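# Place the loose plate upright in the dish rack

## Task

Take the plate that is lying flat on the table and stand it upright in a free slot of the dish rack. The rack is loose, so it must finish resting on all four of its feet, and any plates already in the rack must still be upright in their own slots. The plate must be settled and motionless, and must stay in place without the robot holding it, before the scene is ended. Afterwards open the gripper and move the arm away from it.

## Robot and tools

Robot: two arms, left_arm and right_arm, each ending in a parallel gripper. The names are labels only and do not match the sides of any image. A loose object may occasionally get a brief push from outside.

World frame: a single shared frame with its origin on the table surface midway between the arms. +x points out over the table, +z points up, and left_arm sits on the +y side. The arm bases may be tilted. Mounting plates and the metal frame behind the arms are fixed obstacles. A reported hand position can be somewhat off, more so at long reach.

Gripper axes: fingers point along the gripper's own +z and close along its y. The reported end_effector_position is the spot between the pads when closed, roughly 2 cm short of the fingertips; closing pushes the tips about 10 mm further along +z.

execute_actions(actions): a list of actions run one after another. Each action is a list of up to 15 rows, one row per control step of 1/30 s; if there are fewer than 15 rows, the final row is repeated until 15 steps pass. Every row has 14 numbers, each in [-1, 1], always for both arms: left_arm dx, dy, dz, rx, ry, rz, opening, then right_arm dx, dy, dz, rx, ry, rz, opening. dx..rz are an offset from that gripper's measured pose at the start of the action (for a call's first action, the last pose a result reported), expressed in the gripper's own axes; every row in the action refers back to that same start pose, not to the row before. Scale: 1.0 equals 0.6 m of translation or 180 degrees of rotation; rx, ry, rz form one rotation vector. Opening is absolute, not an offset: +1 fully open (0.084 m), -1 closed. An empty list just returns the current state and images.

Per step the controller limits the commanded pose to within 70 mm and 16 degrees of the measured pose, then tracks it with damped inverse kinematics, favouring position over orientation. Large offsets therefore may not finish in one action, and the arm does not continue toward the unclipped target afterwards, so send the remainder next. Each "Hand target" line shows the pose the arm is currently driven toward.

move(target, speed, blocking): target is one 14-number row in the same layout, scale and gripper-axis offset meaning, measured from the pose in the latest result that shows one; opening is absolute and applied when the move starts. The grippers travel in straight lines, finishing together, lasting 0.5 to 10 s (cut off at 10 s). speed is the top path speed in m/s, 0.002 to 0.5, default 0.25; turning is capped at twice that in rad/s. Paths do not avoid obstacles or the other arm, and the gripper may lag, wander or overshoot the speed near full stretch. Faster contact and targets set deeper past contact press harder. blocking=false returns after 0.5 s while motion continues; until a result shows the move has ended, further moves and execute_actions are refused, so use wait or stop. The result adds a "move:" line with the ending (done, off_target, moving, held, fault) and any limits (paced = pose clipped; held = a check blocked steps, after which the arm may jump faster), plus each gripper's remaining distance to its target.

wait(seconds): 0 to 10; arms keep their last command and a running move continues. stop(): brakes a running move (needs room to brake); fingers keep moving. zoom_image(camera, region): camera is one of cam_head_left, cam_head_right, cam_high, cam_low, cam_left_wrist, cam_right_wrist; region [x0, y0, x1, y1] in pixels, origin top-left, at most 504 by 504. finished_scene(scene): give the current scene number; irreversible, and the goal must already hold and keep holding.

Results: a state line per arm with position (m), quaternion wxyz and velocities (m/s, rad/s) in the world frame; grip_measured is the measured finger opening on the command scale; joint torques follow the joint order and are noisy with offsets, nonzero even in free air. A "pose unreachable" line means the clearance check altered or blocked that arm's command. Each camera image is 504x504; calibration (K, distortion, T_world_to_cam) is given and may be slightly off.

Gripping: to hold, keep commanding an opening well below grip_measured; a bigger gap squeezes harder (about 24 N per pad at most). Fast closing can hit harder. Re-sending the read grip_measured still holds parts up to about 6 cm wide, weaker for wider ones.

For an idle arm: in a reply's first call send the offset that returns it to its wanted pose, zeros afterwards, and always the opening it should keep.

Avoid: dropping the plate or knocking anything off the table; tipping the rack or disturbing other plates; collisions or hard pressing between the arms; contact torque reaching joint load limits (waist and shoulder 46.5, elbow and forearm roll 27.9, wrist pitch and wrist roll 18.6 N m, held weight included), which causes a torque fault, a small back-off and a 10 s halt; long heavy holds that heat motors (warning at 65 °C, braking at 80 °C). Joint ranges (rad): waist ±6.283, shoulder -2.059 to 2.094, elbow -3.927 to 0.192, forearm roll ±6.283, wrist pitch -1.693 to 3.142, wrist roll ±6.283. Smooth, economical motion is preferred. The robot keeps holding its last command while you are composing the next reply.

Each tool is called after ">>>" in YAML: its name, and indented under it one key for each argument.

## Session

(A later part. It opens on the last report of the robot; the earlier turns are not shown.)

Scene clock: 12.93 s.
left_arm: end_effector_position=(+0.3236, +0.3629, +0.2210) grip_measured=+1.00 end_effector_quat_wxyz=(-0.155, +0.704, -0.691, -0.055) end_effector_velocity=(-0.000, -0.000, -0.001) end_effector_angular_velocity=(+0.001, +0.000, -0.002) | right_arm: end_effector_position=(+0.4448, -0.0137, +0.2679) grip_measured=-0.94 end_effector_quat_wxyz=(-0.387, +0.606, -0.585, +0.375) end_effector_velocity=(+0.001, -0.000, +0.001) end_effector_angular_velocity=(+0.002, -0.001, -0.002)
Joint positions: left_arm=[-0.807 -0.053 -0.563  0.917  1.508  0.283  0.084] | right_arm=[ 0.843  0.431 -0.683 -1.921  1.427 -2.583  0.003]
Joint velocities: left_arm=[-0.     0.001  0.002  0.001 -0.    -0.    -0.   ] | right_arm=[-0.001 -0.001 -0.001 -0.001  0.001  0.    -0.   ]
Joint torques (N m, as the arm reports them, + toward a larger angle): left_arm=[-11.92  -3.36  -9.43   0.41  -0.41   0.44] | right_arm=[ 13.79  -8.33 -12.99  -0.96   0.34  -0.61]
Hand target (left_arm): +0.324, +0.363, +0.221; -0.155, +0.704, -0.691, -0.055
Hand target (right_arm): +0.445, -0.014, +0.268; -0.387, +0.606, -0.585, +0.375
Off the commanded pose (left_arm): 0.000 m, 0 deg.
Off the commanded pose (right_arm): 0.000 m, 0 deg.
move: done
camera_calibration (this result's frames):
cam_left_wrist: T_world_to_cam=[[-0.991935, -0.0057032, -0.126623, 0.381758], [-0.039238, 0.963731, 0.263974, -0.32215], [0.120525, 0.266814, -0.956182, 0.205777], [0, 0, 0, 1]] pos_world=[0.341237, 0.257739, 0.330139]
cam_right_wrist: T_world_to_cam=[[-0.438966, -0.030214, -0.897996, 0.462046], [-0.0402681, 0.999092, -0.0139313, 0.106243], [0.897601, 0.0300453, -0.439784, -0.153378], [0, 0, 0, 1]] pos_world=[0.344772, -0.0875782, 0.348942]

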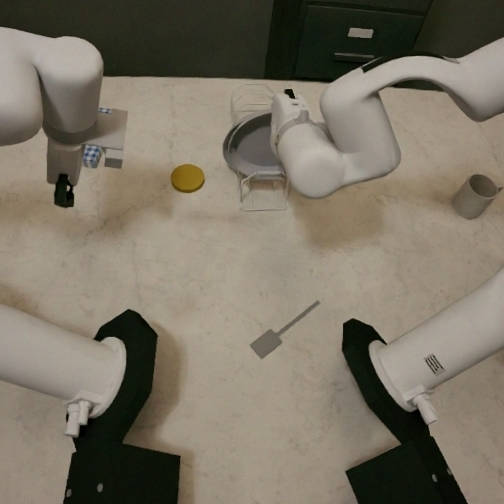

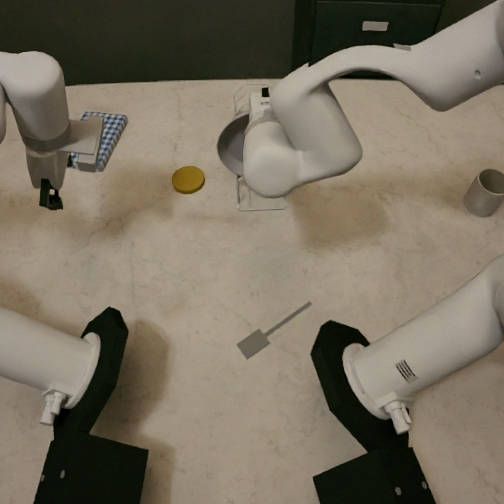

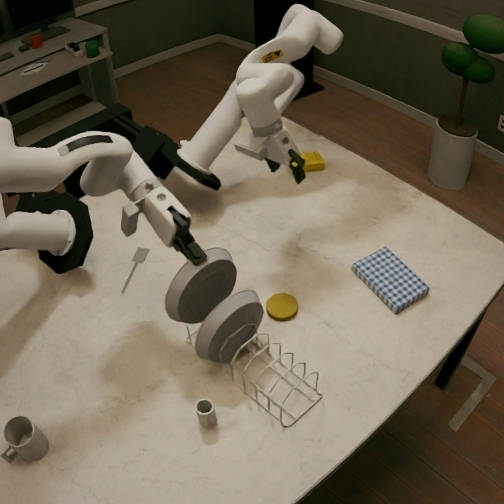

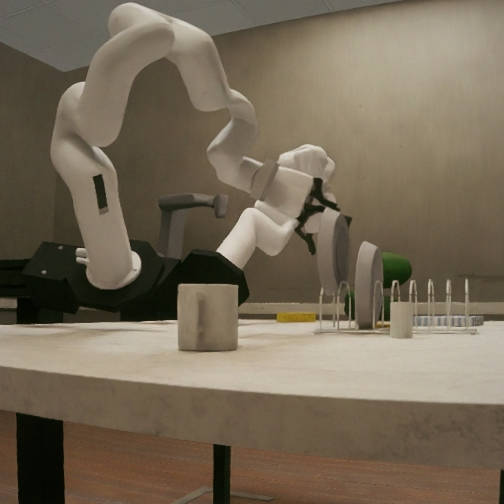

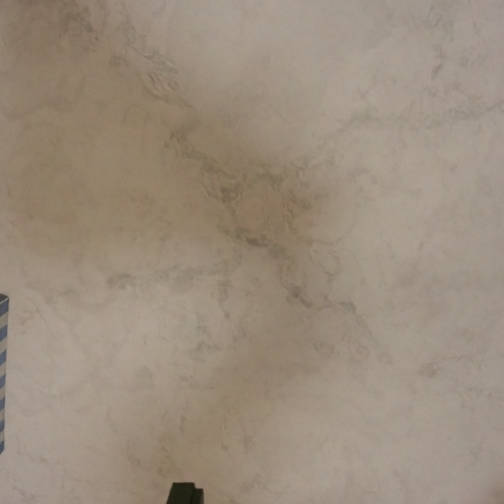

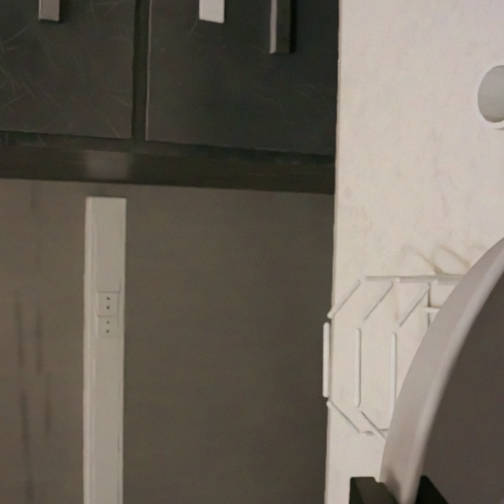

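Descend 0.068.

>>> move:
  target: [0,0,0,0,0,0,1,0,0.103,0.0476,0,0,0,-1]
  speed: 0.035

>>> zoom_image:
  camera: "cam_low"
  region: [280, 180, 440, 340]

>>> zoom_image:
  camera: "cam_head_left"
  region: [200, 110, 320, 230]

Scene clock: 15.23 s.
left_arm: end_effector_position=(+0.3236, +0.3629, +0.2210) grip_measured=+1.00 end_effector_quat_wxyz=(-0.155, +0.704, -0.691, -0.055) end_effector_velocity=(+0.000, -0.000, +0.000) end_effector_angular_velocity=(-0.001, +0.000, +0.001) | right_arm: end_effector_position=(+0.4448, -0.0139, +0.2000) grip_measured=-0.94 end_effector_quat_wxyz=(-0.387, +0.606, -0.585, +0.375) end_effector_velocity=(+0.001, +0.000, +0.002) end_effector_angular_velocity=(+0.004, -0.003, -0.002)
Joint positions: left_arm=[-0.807 -0.053 -0.563  0.917  1.508  0.283  0.084] | right_arm=[ 0.726  0.56  -0.665 -2.054  1.467 -2.439  0.003]
Joint velocities: left_arm=[ 0.    -0.    -0.001 -0.001 -0.     0.     0.   ] | right_arm=[ 0.002 -0.002 -0.003 -0.     0.001  0.    -0.   ]
Joint torques (N m, as the arm reports them, + toward a larger angle): left_arm=[-12.15  -3.35  -9.36   0.33  -0.48   0.41] | right_arm=[ 15.12  -9.31 -10.72  -0.87   0.62  -0.45]
Hand target (left_arm): +0.324, +0.363, +0.221; -0.155, +0.704, -0.691, -0.055
Hand target (right_arm): +0.445, -0.014, +0.200; -0.387, +0.606, -0.585, +0.375
Off the commanded pose (left_arm): 0.000 m, 0 deg.
Off the commanded pose (right_arm): 0.000 m, 0 deg.
move: done
camera_calibration (this result's frames):
cam_left_wrist: T_world_to_cam=[[-0.991935, -0.00570317, -0.126623, 0.381758], [-0.0392379, 0.963731, 0.263974, -0.32215], [0.120525, 0.266814, -0.956182, 0.205777], [0, 0, 0, 1]] pos_world=[0.341237, 0.257739, 0.330139]
cam_right_wrist: T_world_to_cam=[[-0.439509, -0.0296818, -0.897748, 0.401262], [-0.0402708, 0.9991, -0.0133174, 0.105343], [0.897335, 0.0302999, -0.440309, -0.182986], [0, 0, 0, 1]] pos_world=[0.344801, -0.087794, 0.281064]

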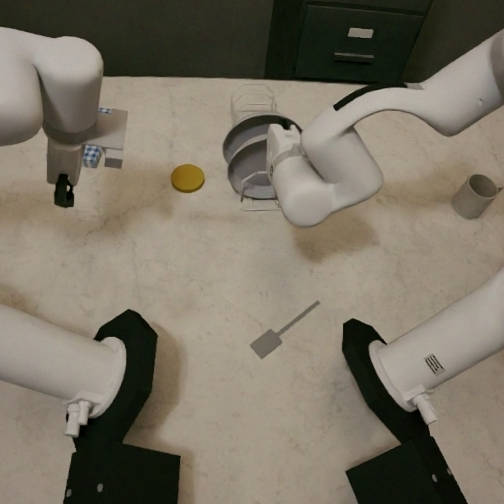

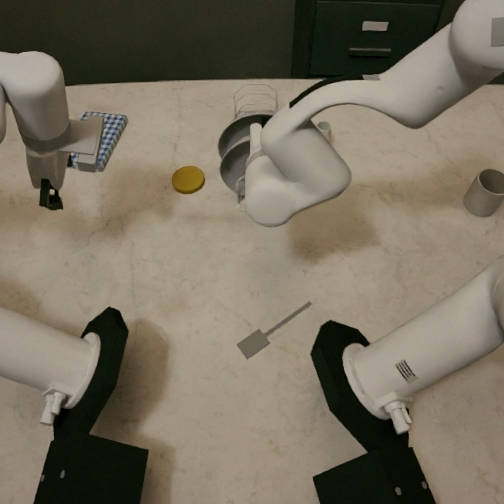

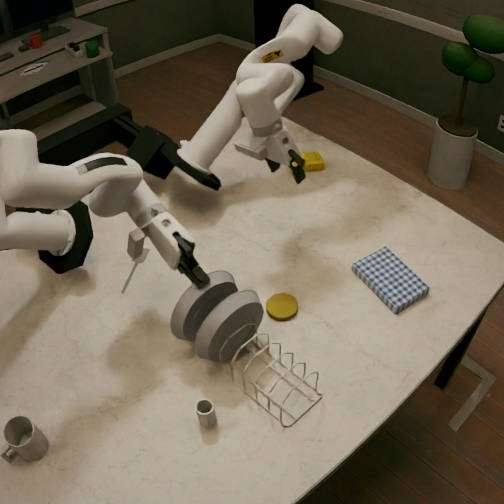

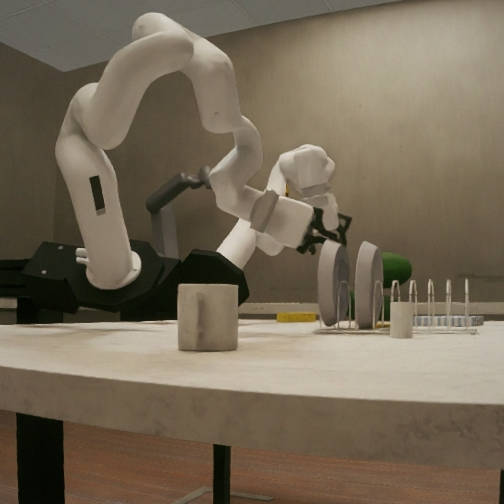

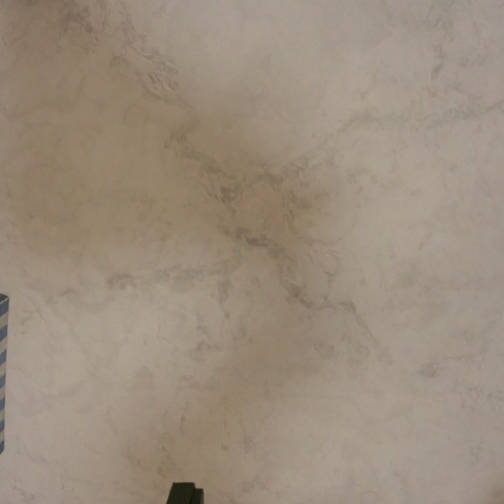

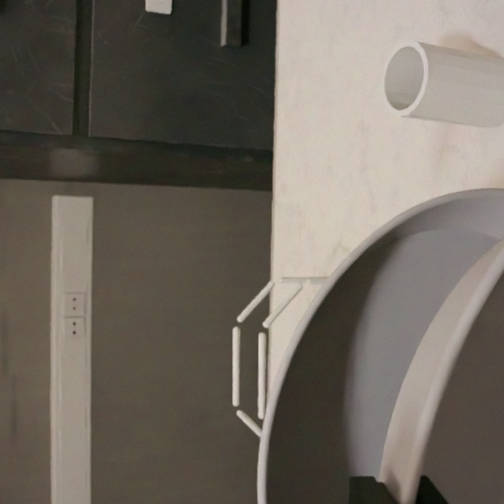

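Region (280, 180, 440, 340) of cam_low's 504x504 image, scaled by 3.150, with more detail than that image has.

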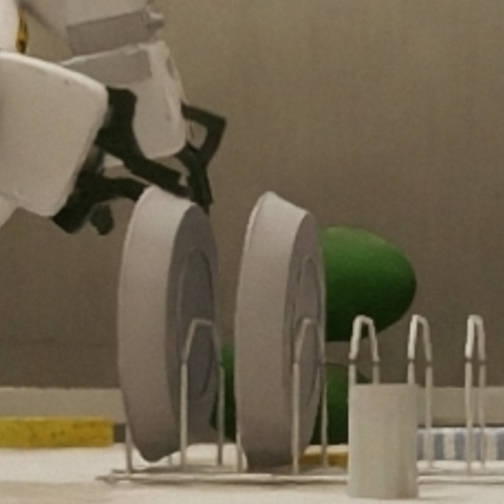

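Region (200, 110, 320, 230) of cam_head_left's 504x504 image, scaled by 4.200, with more detail than that image has.

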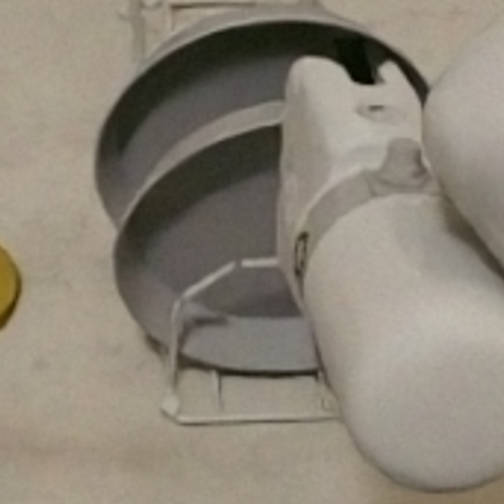

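>>> execute_actions:
  actions:
    - [[0,0,0,0,0,0,1,-0.008,0.005,0.002,0,0,0,-1]]
    - [[0,0,0,0,0,0,1,0,0,0,0,0,0,-0.3]]

>>> move:
  target: [0,0,0,0,0,0,1,0,0,-0.15,0,0,0,-0.3]
  speed: 0.12

>>> wait:
  seconds: 2

Scene clock: 16.50 s.
left_arm: end_effector_position=(+0.3236, +0.3629, +0.2210) grip_measured=+1.00 end_effector_quat_wxyz=(-0.155, +0.704, -0.691, -0.055) end_effector_velocity=(+0.001, -0.000, +0.001) end_effector_angular_velocity=(-0.001, -0.001, +0.001) | right_arm: end_effector_position=(+0.4445, -0.0091, +0.1969) grip_measured=-0.32 end_effector_quat_wxyz=(-0.387, +0.606, -0.585, +0.375) end_effector_velocity=(+0.000, -0.000, -0.000) end_effector_angular_velocity=(+0.000, +0.001, -0.000)
Joint positions: left_arm=[-0.807 -0.053 -0.563  0.917  1.508  0.283  0.084] | right_arm=[ 0.726  0.583 -0.68  -2.055  1.471 -2.432  0.03 ]
Joint velocities: left_arm=[-0.    -0.001 -0.001  0.    -0.     0.    -0.   ] | right_arm=[-0.001 -0.001  0.     0.    -0.    -0.    -0.   ]
Joint torques (N m, as the arm reports them, + toward a larger angle): left_arm=[-12.1   -3.37  -9.35   0.35  -0.37   0.51] | right_arm=[ 14.8   -9.17 -10.33  -0.75   0.45  -0.47]
Hand target (left_arm): +0.324, +0.363, +0.221; -0.155, +0.704, -0.691, -0.055
Hand target (right_arm): +0.445, -0.009, +0.197; -0.387, +0.606, -0.585, +0.375
Off the commanded pose (left_arm): 0.000 m, 0 deg.
Off the commanded pose (right_arm): 0.000 m, 0 deg.
camera_calibration (this result's frames):
cam_left_wrist: T_world_to_cam=[[-0.991935, -0.00570318, -0.126623, 0.381758], [-0.0392379, 0.963731, 0.263974, -0.32215], [0.120525, 0.266814, -0.956182, 0.205778], [0, 0, 0, 1]] pos_world=[0.341237, 0.257739, 0.330139]
cam_right_wrist: T_world_to_cam=[[-0.439429, -0.0295481, -0.897791, 0.398424], [-0.0401765, 0.999105, -0.0132179, 0.100476], [0.897379, 0.0302618, -0.440222, -0.184318], [0, 0, 0, 1]] pos_world=[0.344519, -0.0830352, 0.277889]

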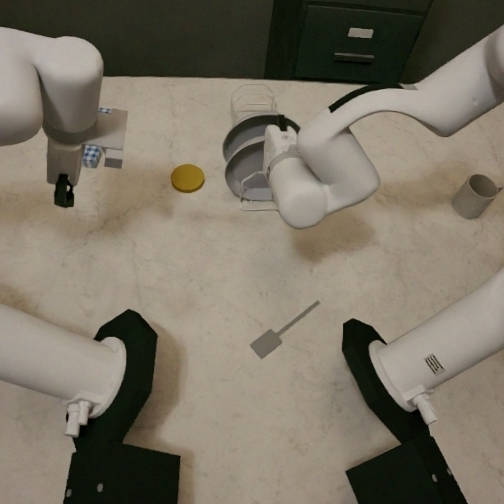

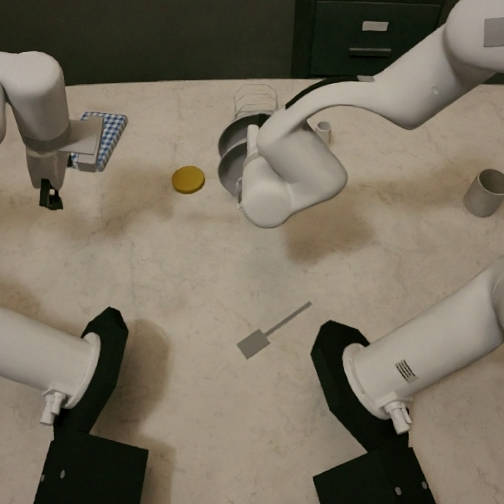

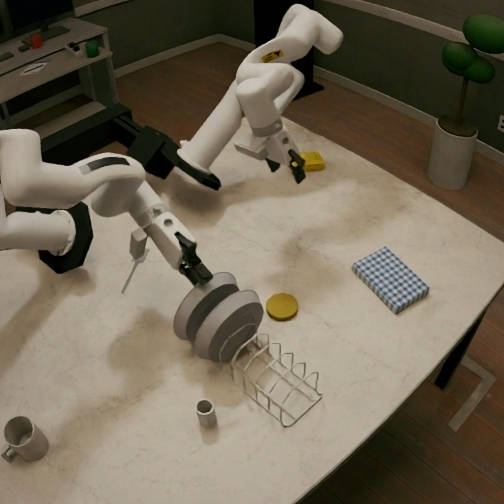

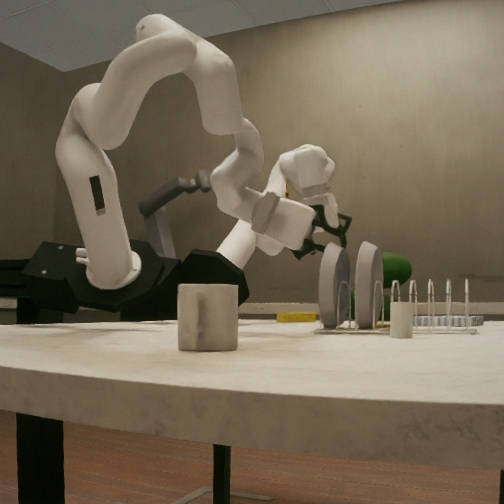

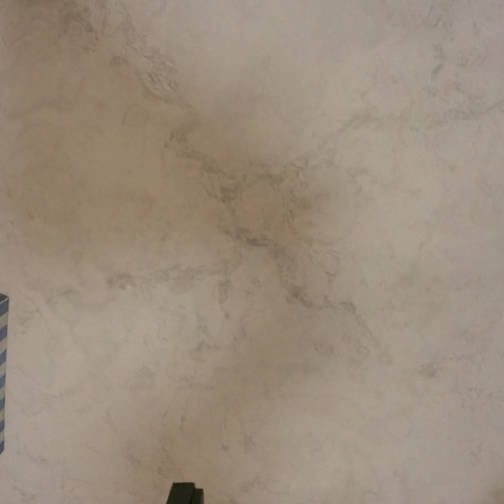

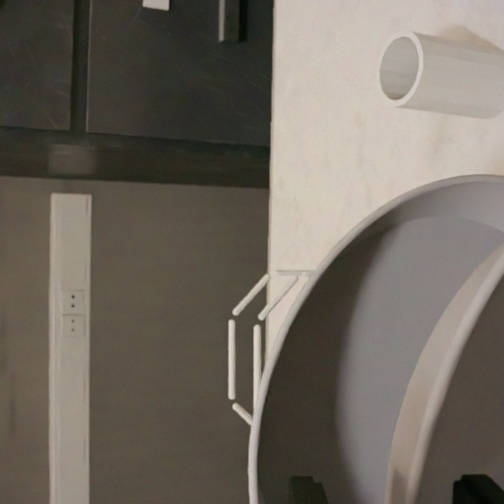

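Scene clock: 17.57 s.
left_arm: end_effector_position=(+0.3236, +0.3629, +0.2210) grip_measured=+1.00 end_effector_quat_wxyz=(-0.155, +0.704, -0.691, -0.055) end_effector_velocity=(-0.000, -0.000, -0.000) end_effector_angular_velocity=(+0.000, -0.000, -0.001) | right_arm: end_effector_position=(+0.3635, -0.0119, +0.2343) grip_measured=-0.32 end_effector_quat_wxyz=(-0.387, +0.606, -0.585, +0.375) end_effector_velocity=(-0.000, -0.000, -0.001) end_effector_angular_velocity=(-0.002, +0.001, -0.000)
Joint positions: left_arm=[-0.807 -0.053 -0.563  0.917  1.508  0.283  0.084] | right_arm=[ 1.013  0.532 -0.579 -1.772  1.508 -2.392  0.03 ]
Joint velocities: left_arm=[-0.     0.     0.001  0.001 -0.001  0.    -0.   ] | right_arm=[-0.     0.001  0.001  0.001  0.     0.    -0.   ]
Joint torques (N m, as the arm reports them, + toward a larger angle): left_arm=[-12.07  -3.36  -9.39   0.32  -0.47   0.39] | right_arm=[ 10.7   -8.22 -12.35  -0.66   0.59  -0.49]
Hand target (left_arm): +0.324, +0.363, +0.221; -0.155, +0.704, -0.691, -0.055
Hand target (right_arm): +0.363, -0.012, +0.234; -0.387, +0.606, -0.585, +0.375
Off the commanded pose (left_arm): 0.000 m, 0 deg.
Off the commanded pose (right_arm): 0.001 m, 0 deg.
move: done
camera_calibration (this result's frames):
cam_left_wrist: T_world_to_cam=[[-0.991935, -0.00570319, -0.126623, 0.381758], [-0.039238, 0.963731, 0.263974, -0.32215], [0.120525, 0.266814, -0.956182, 0.205778], [0, 0, 0, 1]] pos_world=[0.341237, 0.257739, 0.33014]
cam_right_wrist: T_world_to_cam=[[-0.438879, -0.0297082, -0.898055, 0.396228], [-0.0390921, 0.999138, -0.0139478, 0.100291], [0.897695, 0.0289855, -0.439662, -0.0952333], [0, 0, 0, 1]] pos_world=[0.263307, -0.0856727, 0.315363]

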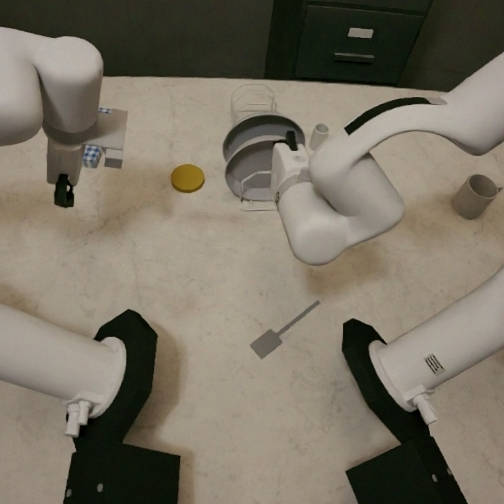

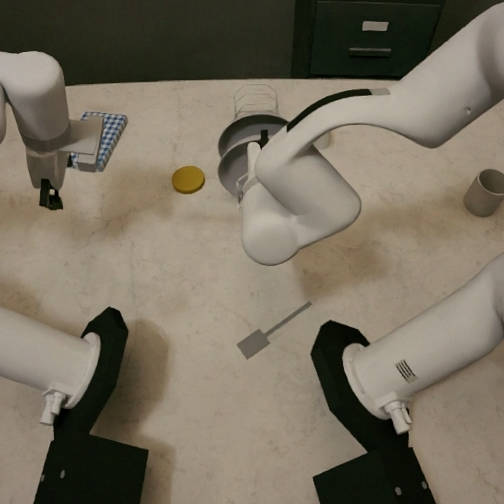

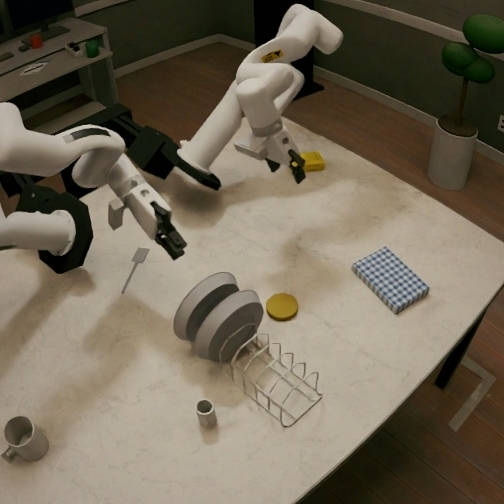

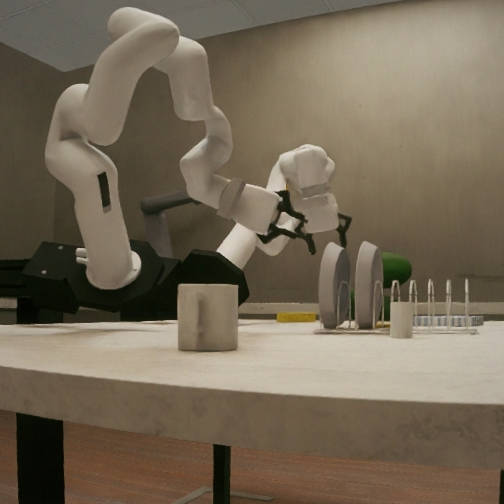

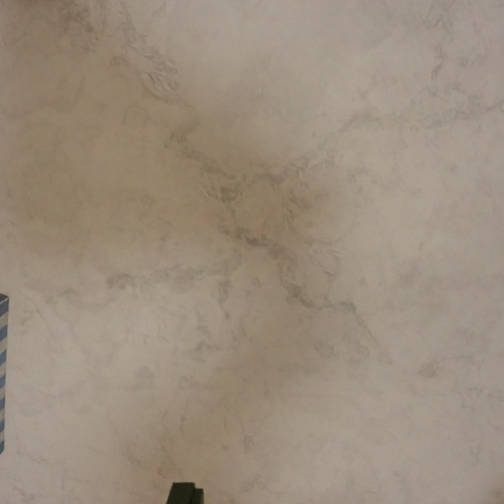

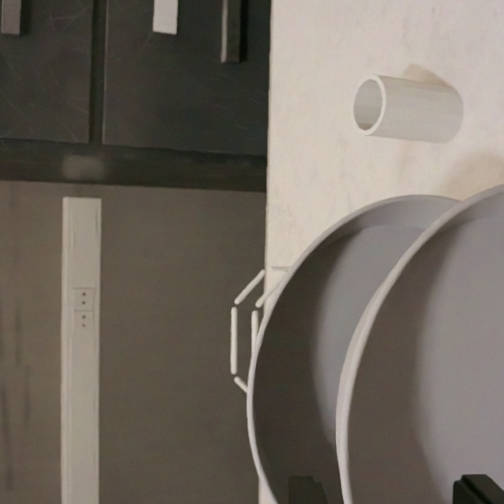

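Scene clock: 19.57 s.
left_arm: end_effector_position=(+0.3236, +0.3629, +0.2210) grip_measured=+1.00 end_effector_quat_wxyz=(-0.155, +0.704, -0.691, -0.055) end_effector_velocity=(-0.000, +0.000, -0.000) end_effector_angular_velocity=(+0.001, +0.001, +0.000) | right_arm: end_effector_position=(+0.3633, -0.0119, +0.2344) grip_measured=-0.32 end_effector_quat_wxyz=(-0.387, +0.606, -0.585, +0.375) end_effector_velocity=(-0.000, +0.000, +0.000) end_effector_angular_velocity=(-0.000, -0.001, -0.000)
Joint positions: left_arm=[-0.807 -0.053 -0.563  0.917  1.508  0.283  0.084] | right_arm=[ 1.013  0.532 -0.579 -1.771  1.508 -2.392  0.03 ]
Joint velocities: left_arm=[-0.     0.    -0.    -0.001  0.001 -0.    -0.   ] | right_arm=[ 0.001  0.001 -0.     0.     0.001  0.     0.   ]
Joint torques (N m, as the arm reports them, + toward a larger angle): left_arm=[-12.11  -3.4   -9.45   0.29  -0.47   0.39] | right_arm=[ 10.6   -8.11 -12.46  -0.72   0.6   -0.58]
Hand target (left_arm): +0.324, +0.363, +0.221; -0.155, +0.704, -0.691, -0.055
Hand target (right_arm): +0.363, -0.012, +0.234; -0.387, +0.606, -0.585, +0.375
Off the commanded pose (left_arm): 0.000 m, 0 deg.
Off the commanded pose (right_arm): 0.000 m, 0 deg.
wait: 2.00 s; at rest by 0.17 s
camera_calibration (this result's frames):
cam_left_wrist: T_world_to_cam=[[-0.991935, -0.00570325, -0.126623, 0.381758], [-0.039238, 0.963731, 0.263974, -0.32215], [0.120525, 0.266814, -0.956182, 0.205778], [0, 0, 0, 1]] pos_world=[0.341237, 0.257739, 0.33014]
cam_right_wrist: T_world_to_cam=[[-0.438735, -0.0299055, -0.898119, 0.396171], [-0.0394978, 0.999122, -0.0139739, 0.100377], [0.897748, 0.0293429, -0.439531, -0.0950642], [0, 0, 0, 1]] pos_world=[0.263122, -0.0856516, 0.315427]

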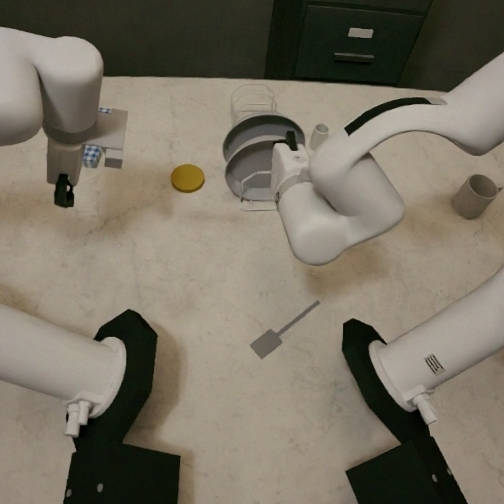

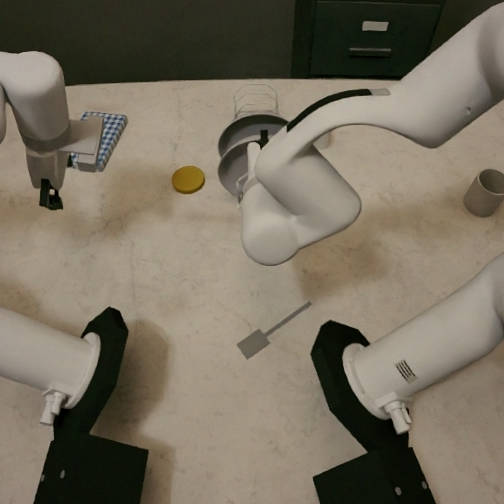

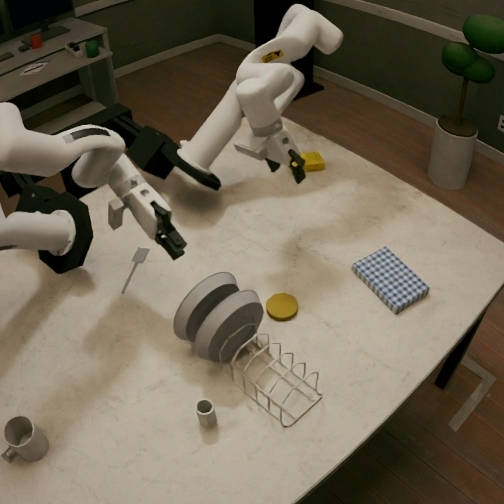

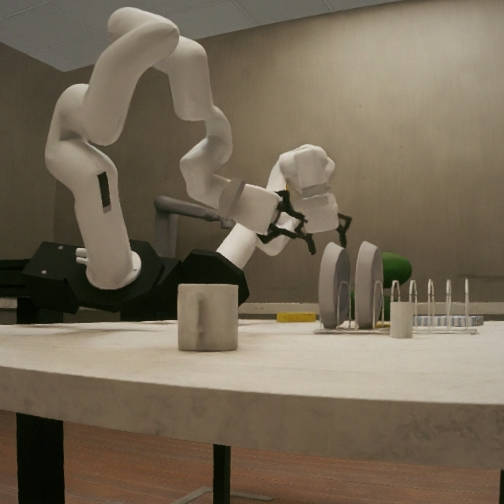

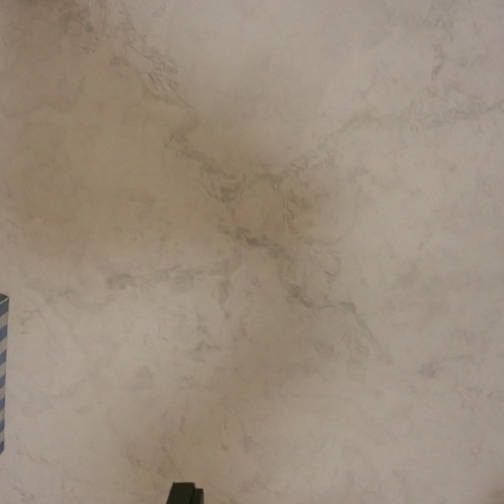

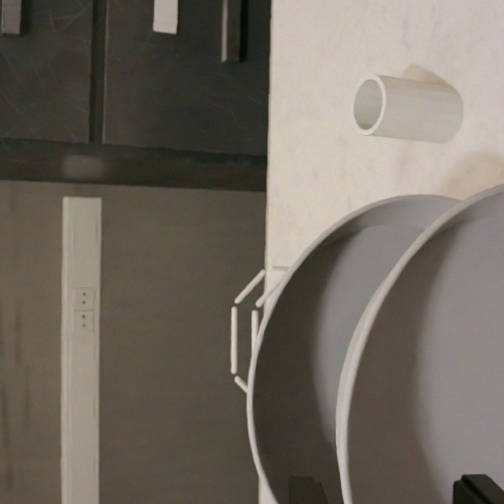

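>>> finished_scene:
  scene: 2

The scene is finished: the task was done.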